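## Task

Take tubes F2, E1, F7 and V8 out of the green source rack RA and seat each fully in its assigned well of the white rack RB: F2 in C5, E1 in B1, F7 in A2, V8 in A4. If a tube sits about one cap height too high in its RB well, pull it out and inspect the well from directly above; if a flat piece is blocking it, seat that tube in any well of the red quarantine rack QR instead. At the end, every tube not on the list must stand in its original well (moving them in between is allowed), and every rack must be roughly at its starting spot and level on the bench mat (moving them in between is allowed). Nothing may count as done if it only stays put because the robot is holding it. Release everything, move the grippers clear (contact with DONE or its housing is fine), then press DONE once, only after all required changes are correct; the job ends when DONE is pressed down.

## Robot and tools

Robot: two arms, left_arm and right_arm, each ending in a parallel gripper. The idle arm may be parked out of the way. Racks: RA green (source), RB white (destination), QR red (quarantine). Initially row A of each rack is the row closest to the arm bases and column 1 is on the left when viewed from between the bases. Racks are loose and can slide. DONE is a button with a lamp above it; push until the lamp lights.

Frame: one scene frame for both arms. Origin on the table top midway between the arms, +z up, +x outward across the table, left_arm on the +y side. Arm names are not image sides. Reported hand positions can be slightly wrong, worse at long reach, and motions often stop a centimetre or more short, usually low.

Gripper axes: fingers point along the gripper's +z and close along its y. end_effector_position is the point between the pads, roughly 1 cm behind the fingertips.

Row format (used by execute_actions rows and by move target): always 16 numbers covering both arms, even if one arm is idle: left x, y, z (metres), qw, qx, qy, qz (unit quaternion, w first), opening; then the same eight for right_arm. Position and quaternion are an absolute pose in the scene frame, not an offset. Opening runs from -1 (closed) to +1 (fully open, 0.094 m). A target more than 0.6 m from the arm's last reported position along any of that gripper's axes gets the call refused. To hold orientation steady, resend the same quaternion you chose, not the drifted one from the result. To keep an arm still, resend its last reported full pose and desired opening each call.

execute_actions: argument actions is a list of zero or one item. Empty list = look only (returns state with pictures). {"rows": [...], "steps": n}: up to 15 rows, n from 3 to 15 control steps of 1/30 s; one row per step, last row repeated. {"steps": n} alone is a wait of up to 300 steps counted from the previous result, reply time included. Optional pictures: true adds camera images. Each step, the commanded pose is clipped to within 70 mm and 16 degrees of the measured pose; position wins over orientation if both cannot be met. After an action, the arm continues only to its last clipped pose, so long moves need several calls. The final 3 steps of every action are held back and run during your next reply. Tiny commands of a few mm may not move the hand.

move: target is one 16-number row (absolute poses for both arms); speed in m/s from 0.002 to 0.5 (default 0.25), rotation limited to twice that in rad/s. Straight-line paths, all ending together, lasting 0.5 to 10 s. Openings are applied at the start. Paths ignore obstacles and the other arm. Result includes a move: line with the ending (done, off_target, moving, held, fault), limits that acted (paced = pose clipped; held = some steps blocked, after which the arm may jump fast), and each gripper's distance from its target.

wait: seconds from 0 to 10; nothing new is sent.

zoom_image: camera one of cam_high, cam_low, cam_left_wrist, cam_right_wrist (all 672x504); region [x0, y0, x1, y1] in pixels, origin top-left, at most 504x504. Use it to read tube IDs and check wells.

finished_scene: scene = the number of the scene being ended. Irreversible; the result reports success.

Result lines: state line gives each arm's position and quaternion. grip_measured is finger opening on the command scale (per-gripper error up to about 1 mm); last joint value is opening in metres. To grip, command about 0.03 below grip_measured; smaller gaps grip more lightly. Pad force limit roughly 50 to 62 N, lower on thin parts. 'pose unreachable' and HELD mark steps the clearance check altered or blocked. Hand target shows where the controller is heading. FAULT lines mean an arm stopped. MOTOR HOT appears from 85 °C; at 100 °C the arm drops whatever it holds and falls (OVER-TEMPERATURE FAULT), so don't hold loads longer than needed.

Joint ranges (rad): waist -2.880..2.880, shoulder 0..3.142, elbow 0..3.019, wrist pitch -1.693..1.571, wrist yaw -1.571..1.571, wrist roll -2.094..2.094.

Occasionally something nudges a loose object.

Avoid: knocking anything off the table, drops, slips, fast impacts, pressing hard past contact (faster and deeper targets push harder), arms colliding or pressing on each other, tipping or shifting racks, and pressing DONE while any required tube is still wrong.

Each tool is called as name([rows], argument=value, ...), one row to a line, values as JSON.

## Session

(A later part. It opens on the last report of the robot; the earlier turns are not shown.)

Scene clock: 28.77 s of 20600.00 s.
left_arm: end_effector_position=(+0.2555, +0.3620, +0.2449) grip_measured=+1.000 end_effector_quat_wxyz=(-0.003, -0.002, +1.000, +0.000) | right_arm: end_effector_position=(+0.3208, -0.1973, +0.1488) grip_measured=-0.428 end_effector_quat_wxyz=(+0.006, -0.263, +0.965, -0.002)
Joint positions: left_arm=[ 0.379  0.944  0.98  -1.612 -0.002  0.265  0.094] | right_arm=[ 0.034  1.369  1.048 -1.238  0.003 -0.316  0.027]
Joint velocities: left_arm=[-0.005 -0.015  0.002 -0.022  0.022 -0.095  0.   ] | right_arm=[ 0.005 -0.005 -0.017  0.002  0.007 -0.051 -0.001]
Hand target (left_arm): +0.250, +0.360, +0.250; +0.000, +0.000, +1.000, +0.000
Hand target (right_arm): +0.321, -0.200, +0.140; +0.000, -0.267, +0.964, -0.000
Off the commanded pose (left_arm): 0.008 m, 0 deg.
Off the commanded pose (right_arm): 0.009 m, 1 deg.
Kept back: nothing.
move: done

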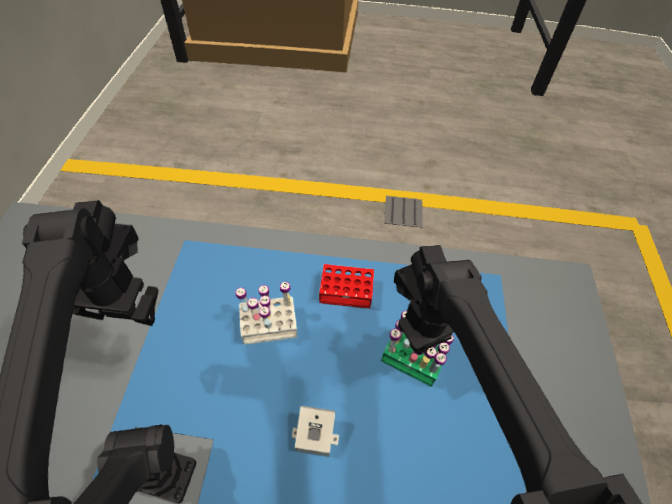

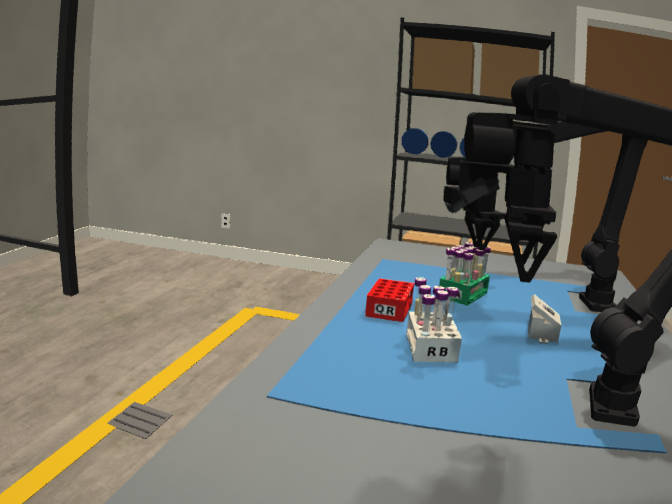

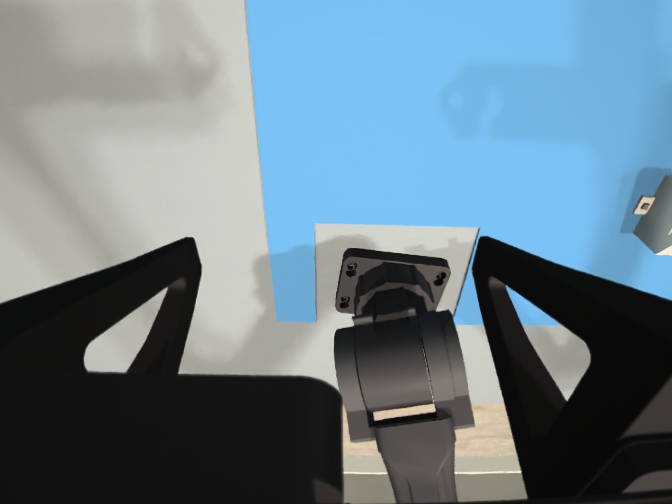

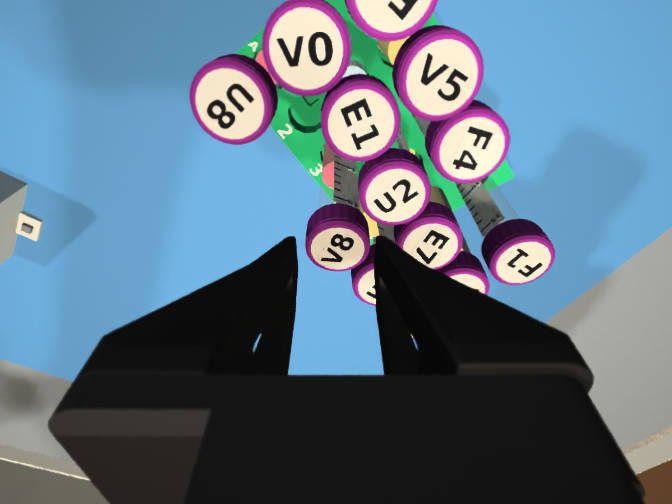

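move(target=[0.25,0.36,0.25,0,0,1,0,1,0.319,-0.201,0.118,0,-0.267,0.964,0,-0.44], speed=0.03)

move(target=[0.25,0.36,0.25,0,0,1,0,1,0.319,-0.201,0.122,0,-0.267,0.964,0,-0.575], speed=0.03)

Scene clock: 44.07 s of 20600.00 s.
left_arm: end_effector_position=(+0.2555, +0.3620, +0.2449) grip_measured=+1.000 end_effector_quat_wxyz=(-0.003, -0.002, +1.000, +0.000) | right_arm: end_effector_position=(+0.3206, -0.1971, +0.1300) grip_measured=-0.438 end_effector_quat_wxyz=(+0.010, -0.265, +0.964, -0.001)
Joint positions: left_arm=[ 0.379  0.944  0.98  -1.612 -0.002  0.265  0.094] | right_arm=[ 0.034  1.381  1.007 -1.177  0.002 -0.32   0.026]
Joint velocities: left_arm=[-0.005  0.005 -0.002 -0.002  0.007 -0.022  0.   ] | right_arm=[ 0.015 -0.005  0.012 -0.022 -0.007 -0.022 -0.   ]
Hand target (left_arm): +0.250, +0.360, +0.250; +0.000, +0.000, +1.000, +0.000
Hand target (right_arm): +0.319, -0.201, +0.118; -0.000, -0.267, +0.964, +0.000
Off the commanded pose (left_arm): 0.008 m, 0 deg.
Off the commanded pose (right_arm): 0.013 m, 1 deg.
Kept back: nothing.
After step 90, 11.03 s passed at rest.
move: off_target (right_arm)

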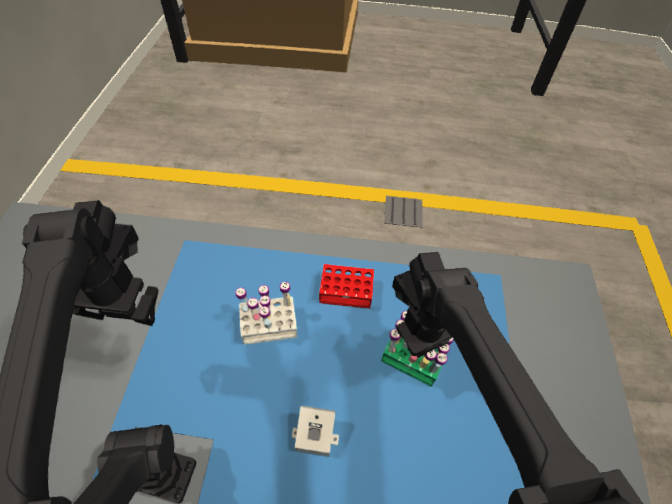

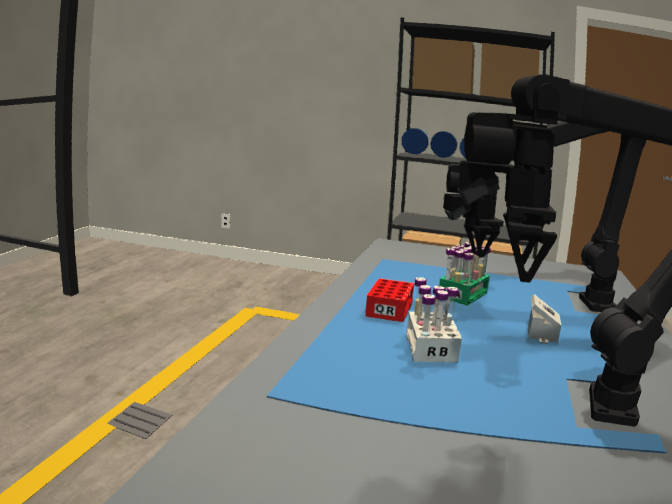

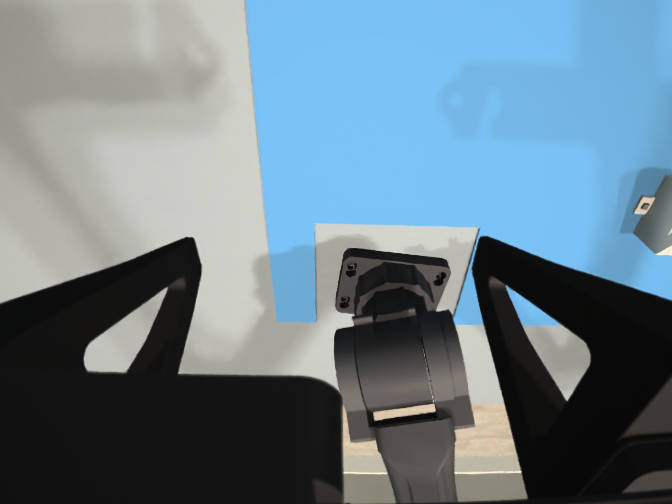

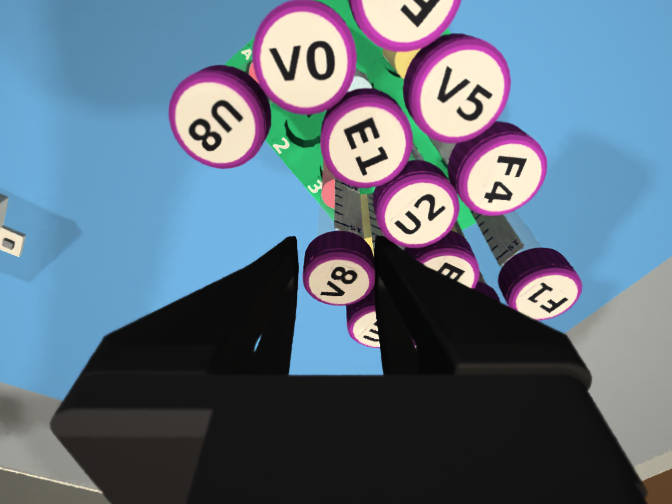

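Scene clock: 44.77 s of 20600.00 s.
left_arm: end_effector_position=(+0.2555, +0.3620, +0.2449) grip_measured=+1.000 end_effector_quat_wxyz=(-0.003, -0.002, +1.000, +0.000) | right_arm: end_effector_position=(+0.3206, -0.1971, +0.1300) grip_measured=-0.547 end_effector_quat_wxyz=(+0.010, -0.266, +0.964, -0.002)
Joint positions: left_arm=[ 0.379  0.944  0.98  -1.612 -0.002  0.265  0.094] | right_arm=[ 0.034  1.381  1.007 -1.177  0.002 -0.322  0.021]
Joint velocities: left_arm=[ 0.005  0.005 -0.007  0.007 -0.037 -0.037  0.   ] | right_arm=[-0.005 -0.015  0.002  0.017 -0.066 -0.051  0.002]
Hand target (left_arm): +0.250, +0.360, +0.250; +0.000, +0.000, +1.000, +0.000
Hand target (right_arm): +0.319, -0.201, +0.122; +0.000, -0.267, +0.964, -0.000
Off the commanded pose (left_arm): 0.008 m, 0 deg.
Off the commanded pose (right_arm): 0.009 m, 1 deg.
Kept back: nothing.
move: done

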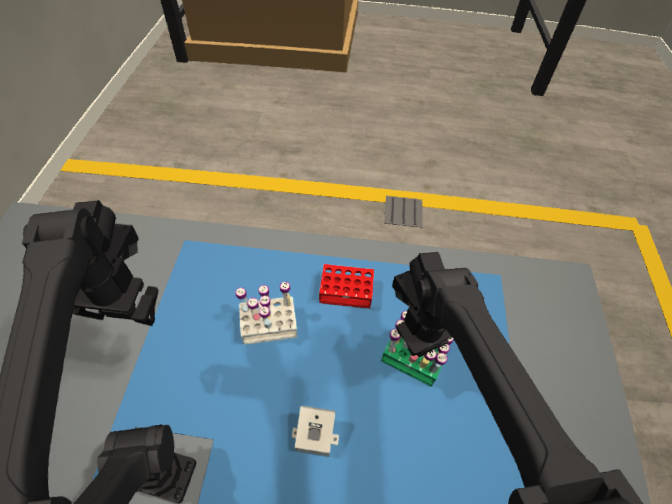

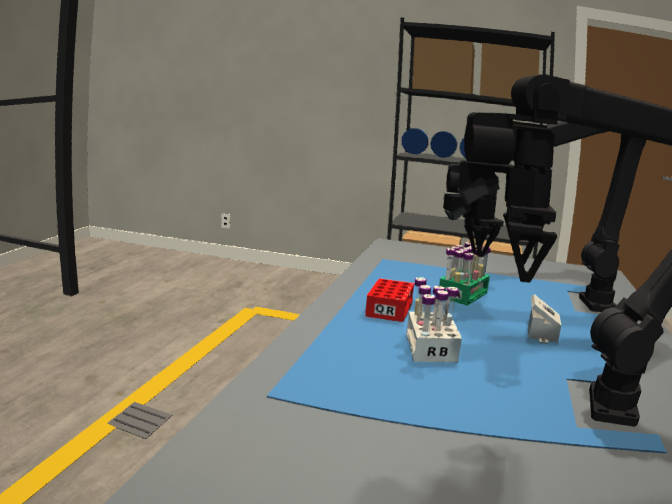

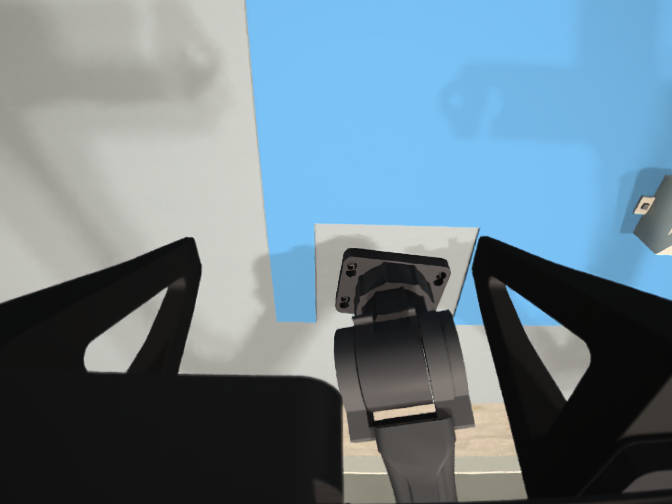

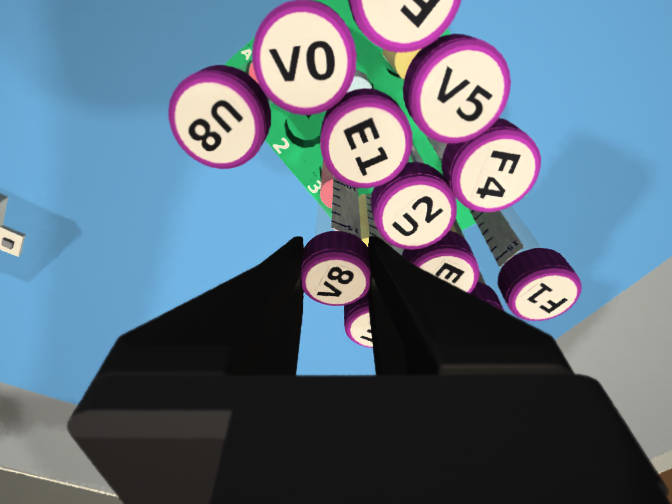

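move(target=[0.25,0.36,0.25,0,0,1,0,1,0.332,-0.196,0.17,0.035,-0.267,0.963,-0.009,-0.575], speed=0.05)

move(target=[0.25,0.36,0.25,0,0,1,0,1,0.33,-0.196,0.285,0.035,-0.267,0.963,-0.009,-0.575], speed=0.1)

Scene clock: 46.13 s of 20600.00 s.
left_arm: end_effector_position=(+0.2555, +0.3620, +0.2449) grip_measured=+1.000 end_effector_quat_wxyz=(-0.003, -0.002, +1.000, +0.000) | right_arm: end_effector_position=(+0.3141, -0.1990, +0.1435) grip_measured=-0.547 end_effector_quat_wxyz=(+0.007, -0.266, +0.964, -0.003)
Joint positions: left_arm=[ 0.379  0.944  0.98  -1.612 -0.002  0.265  0.094] | right_arm=[ 0.034  1.354  1.019 -1.222  0.005 -0.322  0.021]
Joint velocities: left_arm=[ 0.015 -0.005 -0.012 -0.007 -0.022  0.007  0.   ] | right_arm=[ 0.005  0.005 -0.007  0.007  0.022  0.037 -0.   ]
Hand target (left_arm): +0.250, +0.360, +0.250; +0.000, +0.000, +1.000, +0.000
Hand target (right_arm): +0.330, -0.196, +0.170; +0.036, -0.267, +0.963, -0.009
Off the commanded pose (left_arm): 0.008 m, 0 deg.
Off the commanded pose (right_arm): 0.032 m, 3 deg.
Kept back: nothing.
move: off_target (right_arm)

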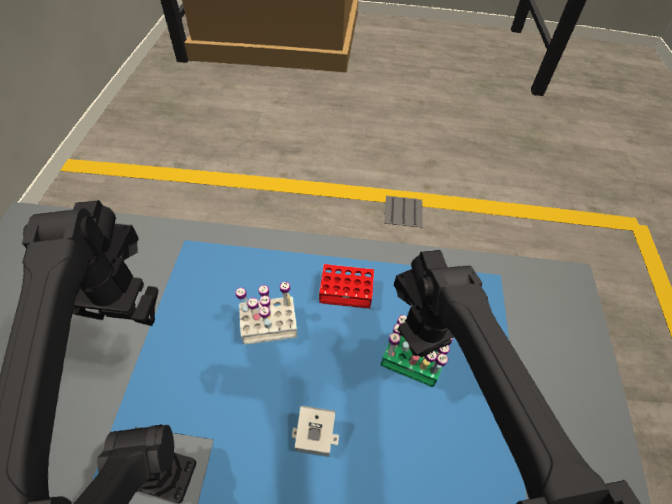

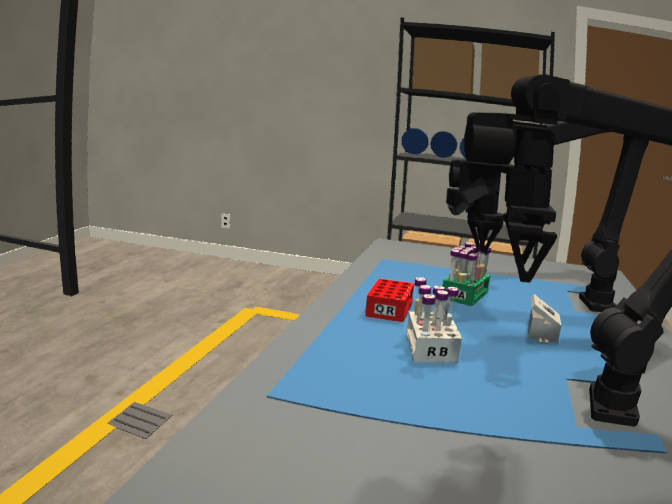

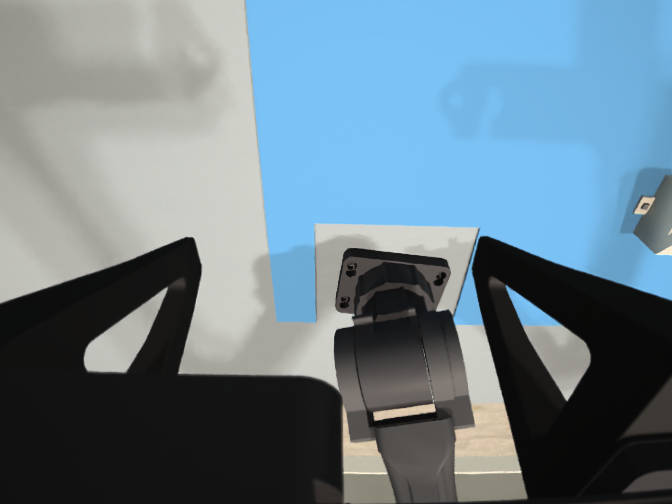

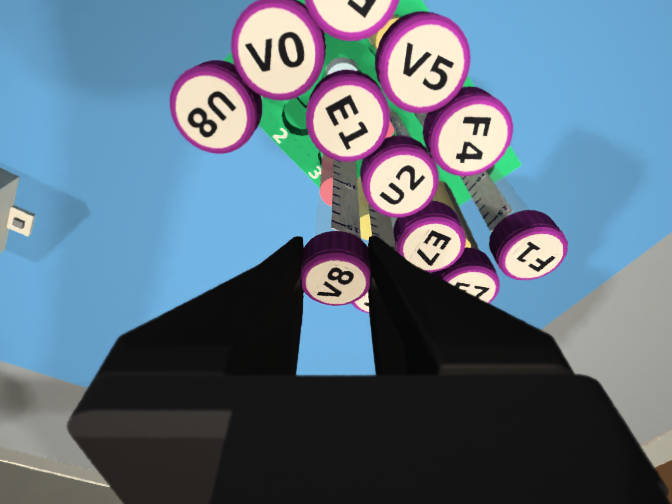

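Scene clock: 47.93 s of 20600.00 s.
left_arm: end_effector_position=(+0.2555, +0.3620, +0.2449) grip_measured=+1.000 end_effector_quat_wxyz=(-0.003, -0.002, +1.000, +0.000) | right_arm: end_effector_position=(+0.3176, -0.1992, +0.2587) grip_measured=-0.547 end_effector_quat_wxyz=(+0.007, -0.266, +0.964, -0.006)
Joint positions: left_arm=[ 0.379  0.944  0.98  -1.612 -0.002  0.265  0.094] | right_arm=[ 0.034  1.308  1.284 -1.532  0.011 -0.322  0.021]
Joint velocities: left_arm=[-0.015  0.005  0.007 -0.017 -0.066  0.051  0.   ] | right_arm=[-0.005 -0.005  0.007  0.007  0.037  0.037  0.   ]
Hand target (left_arm): +0.250, +0.360, +0.250; +0.000, +0.000, +1.000, +0.000
Hand target (right_arm): +0.327, -0.197, +0.285; +0.035, -0.267, +0.963, -0.009
Off the commanded pose (left_arm): 0.008 m, 0 deg.
Off the commanded pose (right_arm): 0.029 m, 3 deg.
Kept back: nothing.
move: off_target (right_arm)

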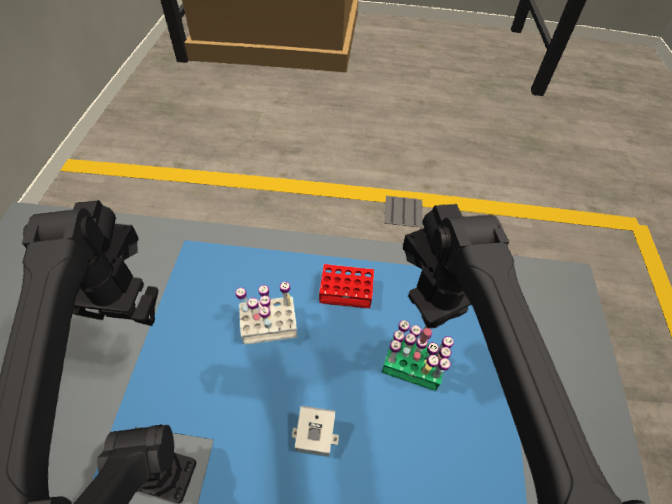

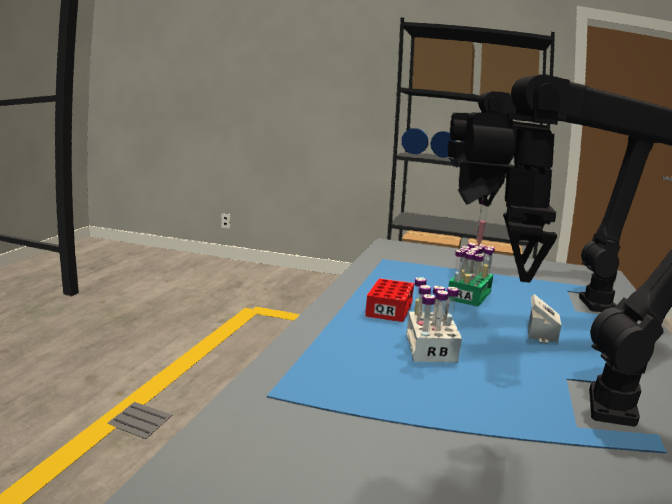

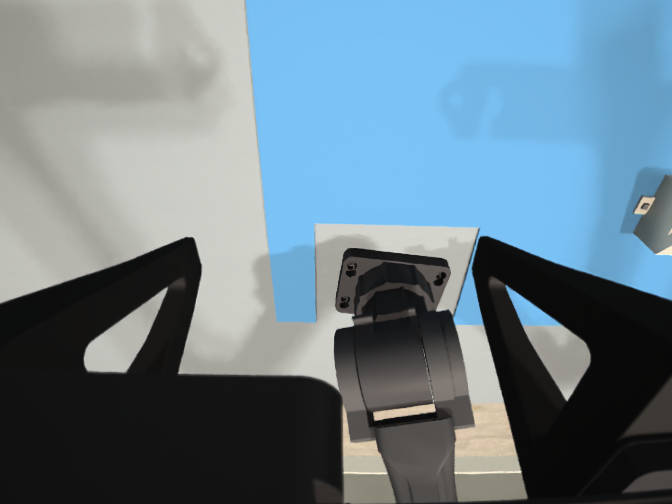

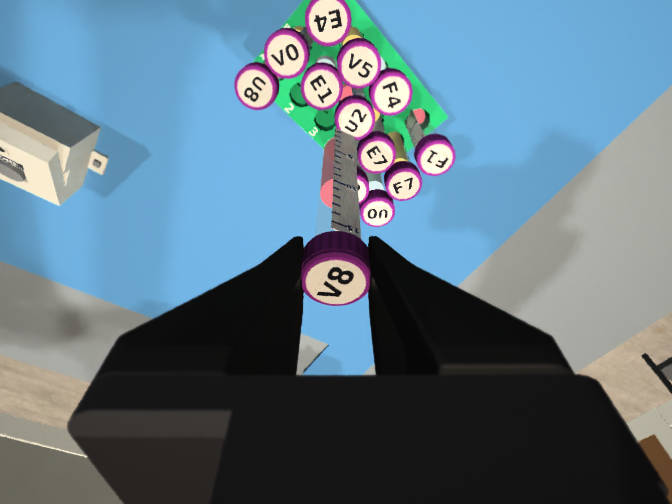

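move(target=[0.25,0.36,0.25,0,0,1,0,1,0.385,0.11,0.225,-0.032,-0.609,0.792,-0.024,-0.575], speed=0.2)

move(target=[0.25,0.36,0.25,0,0,1,0,1,0.377,0.119,0.182,-0.032,-0.609,0.792,-0.024,-0.575], speed=0.04)

zoom_image(camera="cam_right_wrist", region=[200,20,480,260])

zoom_image(camera="cam_high", region=[210,260,330,360])

Scene clock: 50.60 s of 20600.00 s.
left_arm: end_effector_position=(+0.2555, +0.3620, +0.2449) grip_measured=+1.000 end_effector_quat_wxyz=(-0.003, -0.002, +1.000, +0.000) | right_arm: end_effector_position=(+0.3793, +0.0990, +0.2116) grip_measured=-0.547 end_effector_quat_wxyz=(-0.050, -0.603, +0.796, -0.023)
Joint positions: left_arm=[ 0.379  0.944  0.98  -1.612 -0.002  0.265  0.094] | right_arm=[ 0.552  1.915  1.894 -1.654  0.038 -0.562  0.021]
Joint velocities: left_arm=[ 0.005  0.005  0.002 -0.002 -0.007 -0.037  0.   ] | right_arm=[-0.015 -0.015  0.007  0.007  0.037  0.007  0.001]
Hand target (left_arm): +0.250, +0.360, +0.250; +0.000, +0.000, +1.000, +0.000
Hand target (right_arm): +0.391, +0.107, +0.228; -0.031, -0.609, +0.792, -0.023
Off the commanded pose (left_arm): 0.008 m, 0 deg.
Off the commanded pose (right_arm): 0.018 m, 2 deg.
Kept back: nothing.
move: off_target (right_arm)

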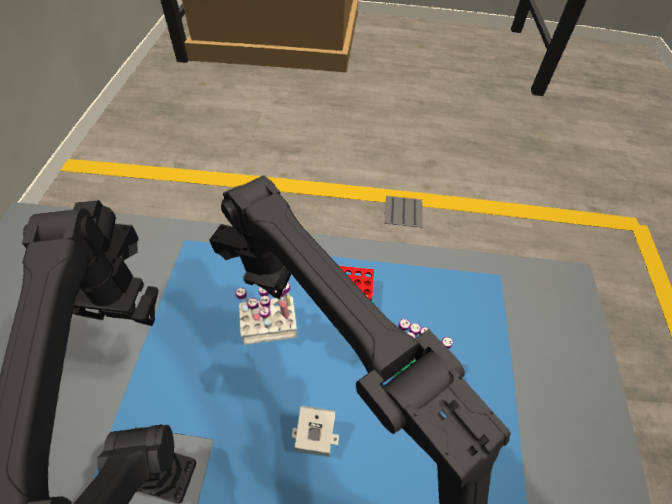

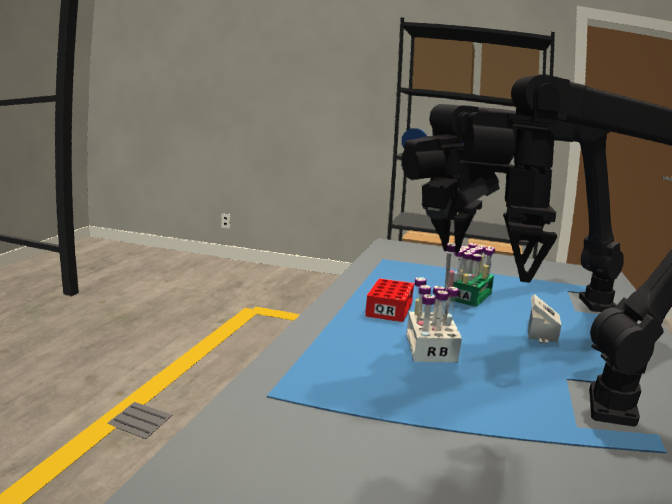

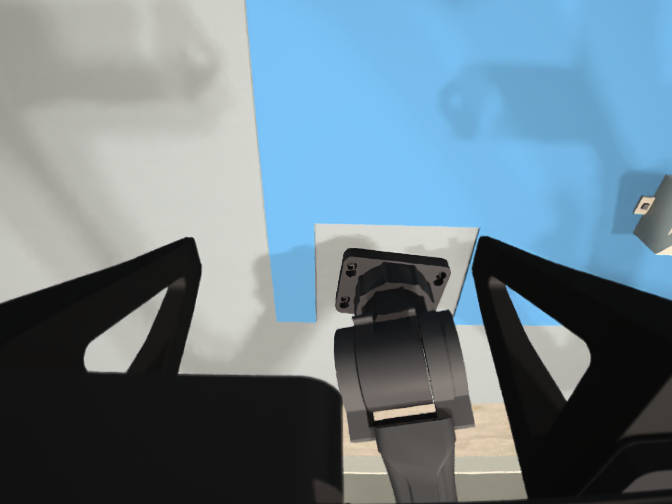

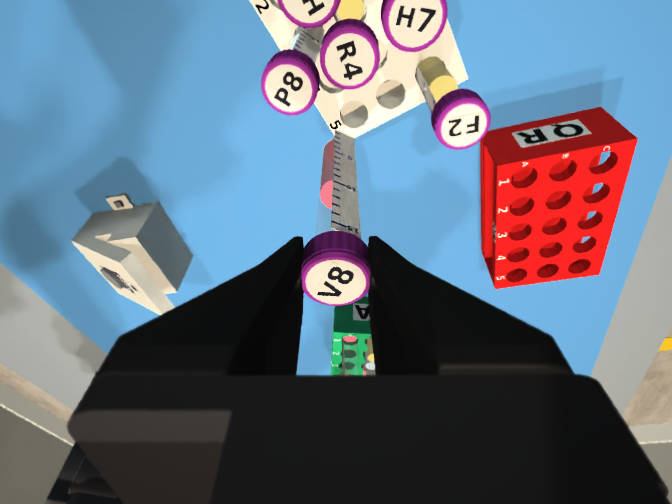

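Scene clock: 51.77 s of 20600.00 s.
left_arm: end_effector_position=(+0.2555, +0.3620, +0.2449) grip_measured=+1.000 end_effector_quat_wxyz=(-0.003, -0.002, +1.000, +0.000) | right_arm: end_effector_position=(+0.3789, +0.1157, +0.1935) grip_measured=-0.547 end_effector_quat_wxyz=(-0.027, -0.612, +0.790, -0.022)
Joint positions: left_arm=[ 0.379  0.944  0.98  -1.612 -0.002  0.265  0.094] | right_arm=[ 0.573  1.915  1.849 -1.562  0.038 -0.561  0.021]
Joint velocities: left_arm=[-0.015 -0.015 -0.002 -0.017  0.037 -0.022  0.   ] | right_arm=[ 0.005 -0.005  0.002  0.022  0.037 -0.022  0.002]
Hand target (left_arm): +0.250, +0.360, +0.250; +0.000, +0.000, +1.000, +0.000
Hand target (right_arm): +0.378, +0.119, +0.182; -0.032, -0.609, +0.792, -0.024
Off the commanded pose (left_arm): 0.008 m, 0 deg.
Off the commanded pose (right_arm): 0.012 m, 1 deg.
Kept back: nothing.
move: off_target (right_arm)

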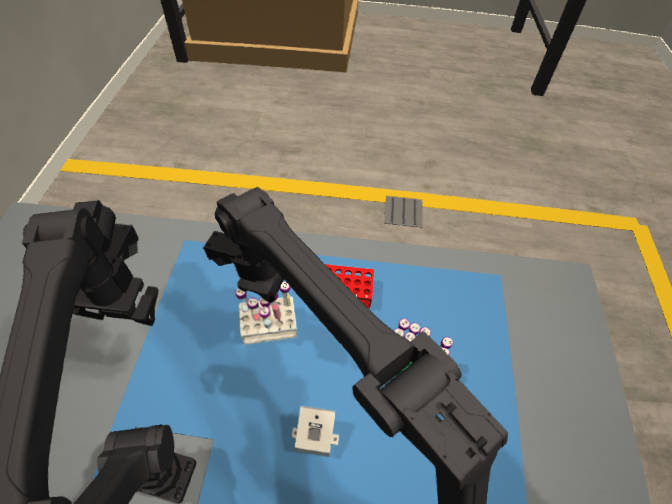

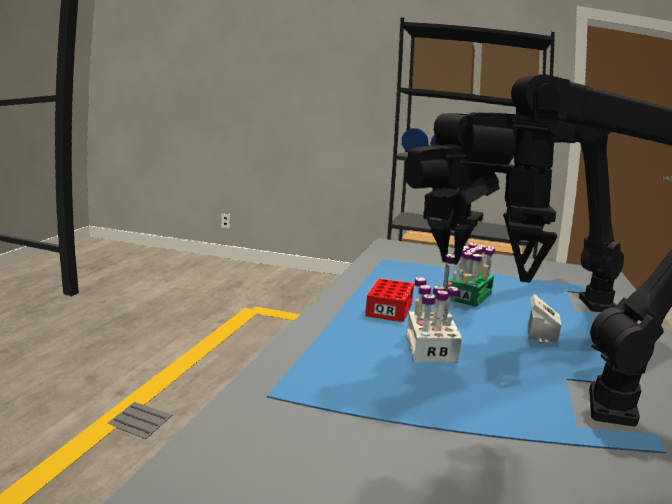

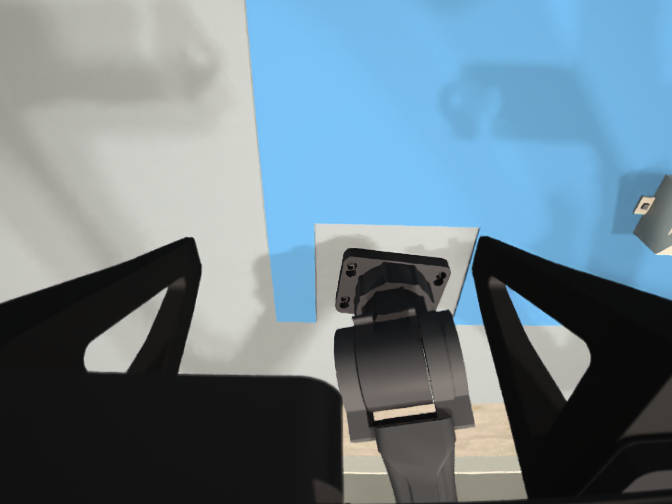

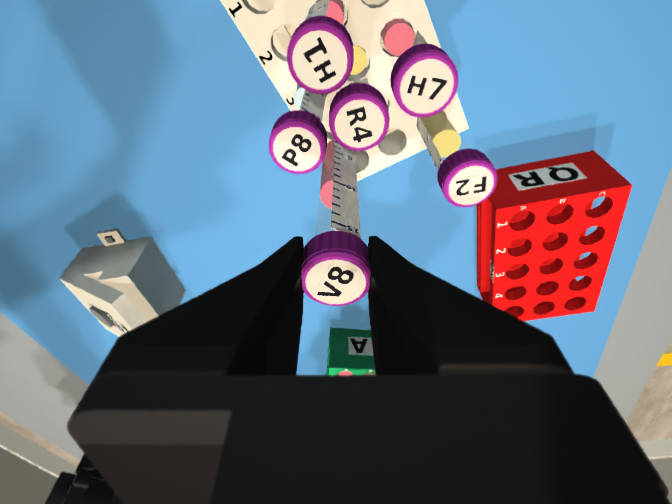

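Region (200, 20, 480, 260) of cam_right_wrist's 672x504 image, scaled by 1.800, with more detail than that image has; it fills the top 432 rows of this view, and the rest is white.

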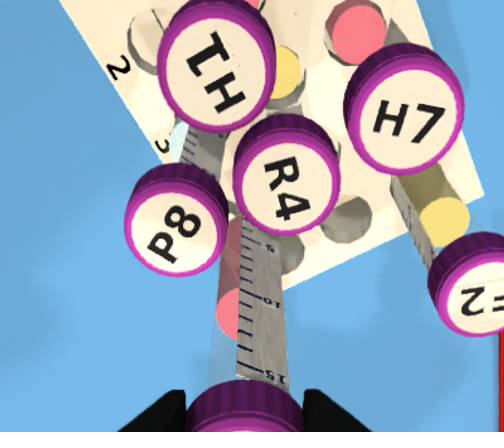

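Region (210, 260, 330, 360) of cam_high's 672x504 image, scaled by 4.200, with more detail than that image has.

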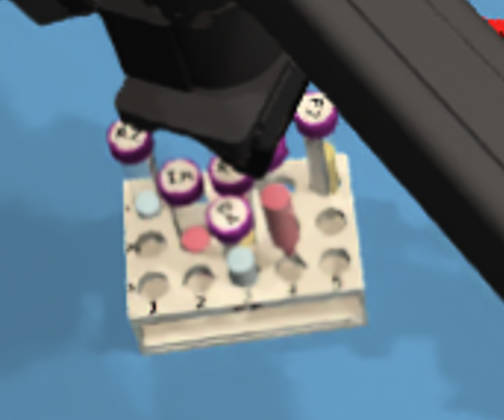

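move(target=[0.25,0.36,0.25,0,0,1,0,1,0.375,0.118,0.155,-0.032,-0.609,0.792,-0.024,-0.575], speed=0.03)

zoom_image(camera="cam_high", region=[210,260,330,360])

Scene clock: 53.53 s of 20600.00 s.
left_arm: end_effector_position=(+0.2555, +0.3620, +0.2449) grip_measured=+1.000 end_effector_quat_wxyz=(-0.003, -0.002, +1.000, +0.000) | right_arm: end_effector_position=(+0.3775, +0.1144, +0.1681) grip_measured=-0.547 end_effector_quat_wxyz=(-0.025, -0.611, +0.791, -0.021)
Joint positions: left_arm=[ 0.379  0.944  0.98  -1.612 -0.002  0.265  0.094] | right_arm=[ 0.573  1.915  1.782 -1.492  0.038 -0.559  0.021]
Joint velocities: left_arm=[-0.005 -0.015 -0.012  0.002 -0.007  0.022  0.   ] | right_arm=[-0.015 -0.015  0.012  0.002 -0.037 -0.051 -0.001]
Hand target (left_arm): +0.250, +0.360, +0.250; +0.000, +0.000, +1.000, +0.000
Hand target (right_arm): +0.375, +0.118, +0.155; -0.032, -0.609, +0.792, -0.024
Off the commanded pose (left_arm): 0.008 m, 0 deg.
Off the commanded pose (right_arm): 0.014 m, 1 deg.
Kept back: nothing.
move: off_target (right_arm)

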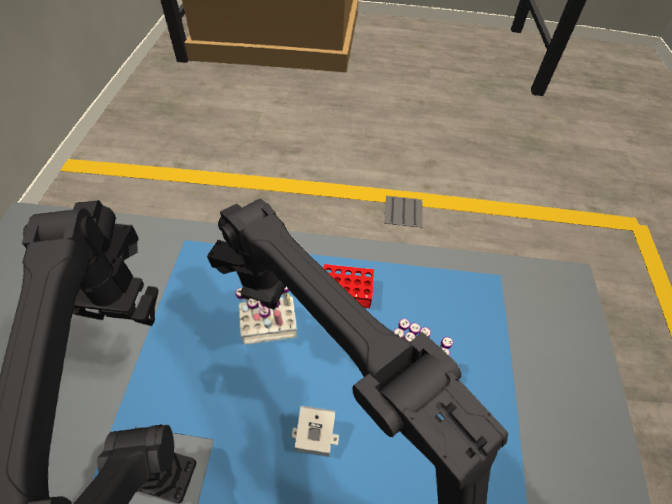

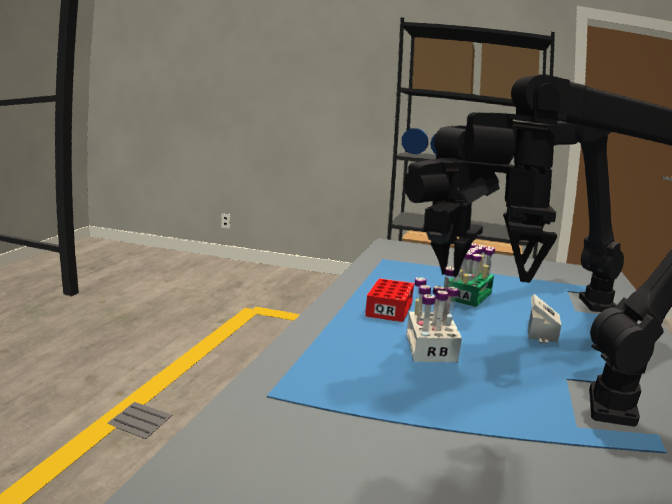

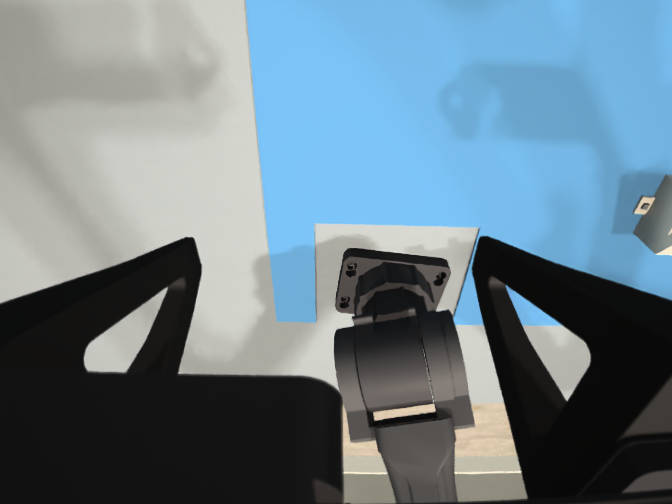

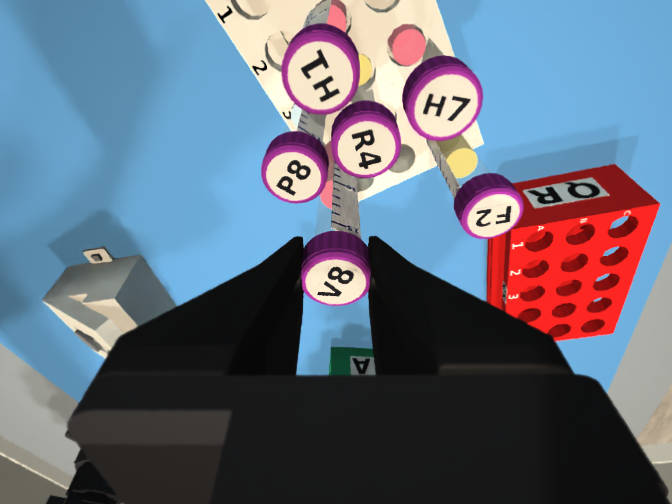

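Region (210, 260, 330, 360) of cam_high's 672x504 image, scaled by 4.200, with more detail than that image has.

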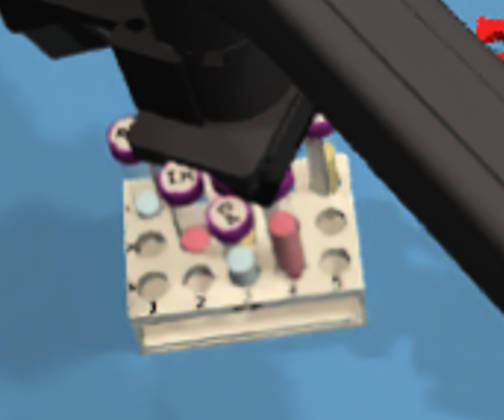

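move(target=[0.25,0.36,0.25,0,0,1,0,1,0.376,0.116,0.124,-0.032,-0.609,0.792,-0.024,-0.575], speed=0.03)

Scene clock: 55.57 s of 20600.00 s.
left_arm: end_effector_position=(+0.2555, +0.3620, +0.2449) grip_measured=+1.000 end_effector_quat_wxyz=(-0.003, -0.002, +1.000, +0.000) | right_arm: end_effector_position=(+0.3778, +0.1146, +0.1385) grip_measured=-0.547 end_effector_quat_wxyz=(-0.024, -0.611, +0.791, -0.021)
Joint positions: left_arm=[ 0.379  0.944  0.98  -1.612 -0.002  0.265  0.094] | right_arm=[ 0.573  1.928  1.723 -1.417  0.038 -0.559  0.021]
Joint velocities: left_arm=[-0.005 -0.005 -0.007  0.002  0.007  0.007  0.   ] | right_arm=[-0.015 -0.005 -0.017  0.007  0.022  0.007  0.001]
Hand target (left_arm): +0.250, +0.360, +0.250; +0.000, +0.000, +1.000, +0.000
Hand target (right_arm): +0.376, +0.116, +0.124; -0.032, -0.609, +0.792, -0.024
Off the commanded pose (left_arm): 0.008 m, 0 deg.
Off the commanded pose (right_arm): 0.015 m, 1 deg.
Kept back: nothing.
move: off_target (right_arm)

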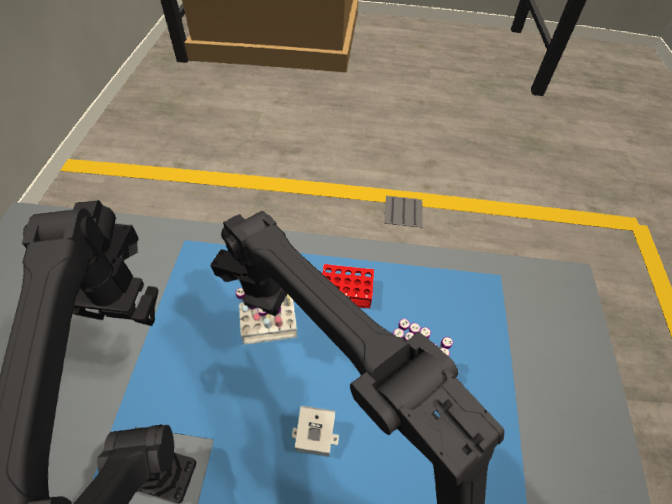

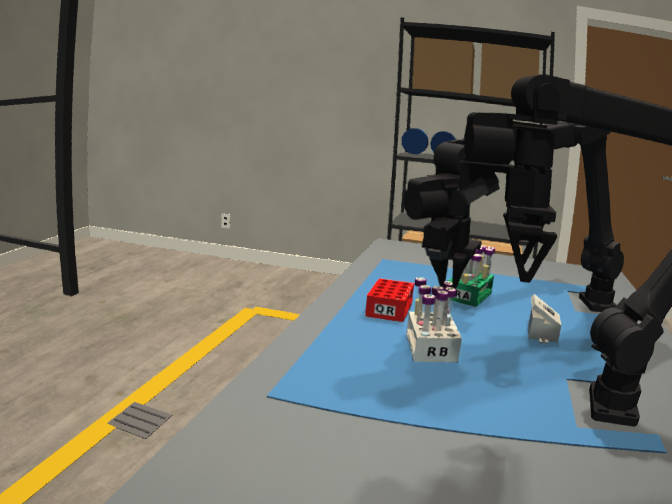

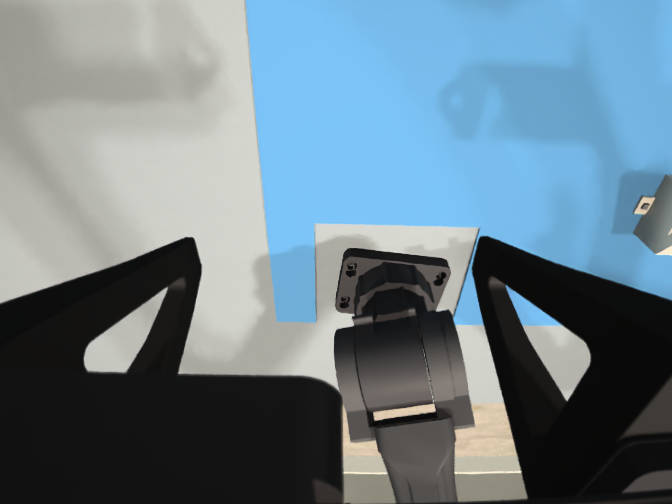

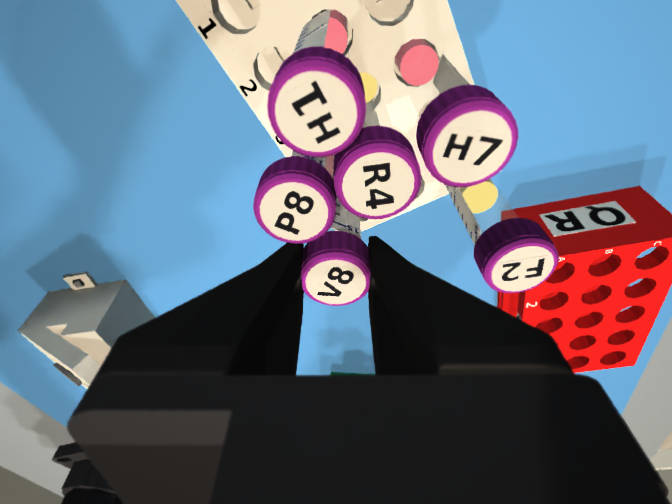

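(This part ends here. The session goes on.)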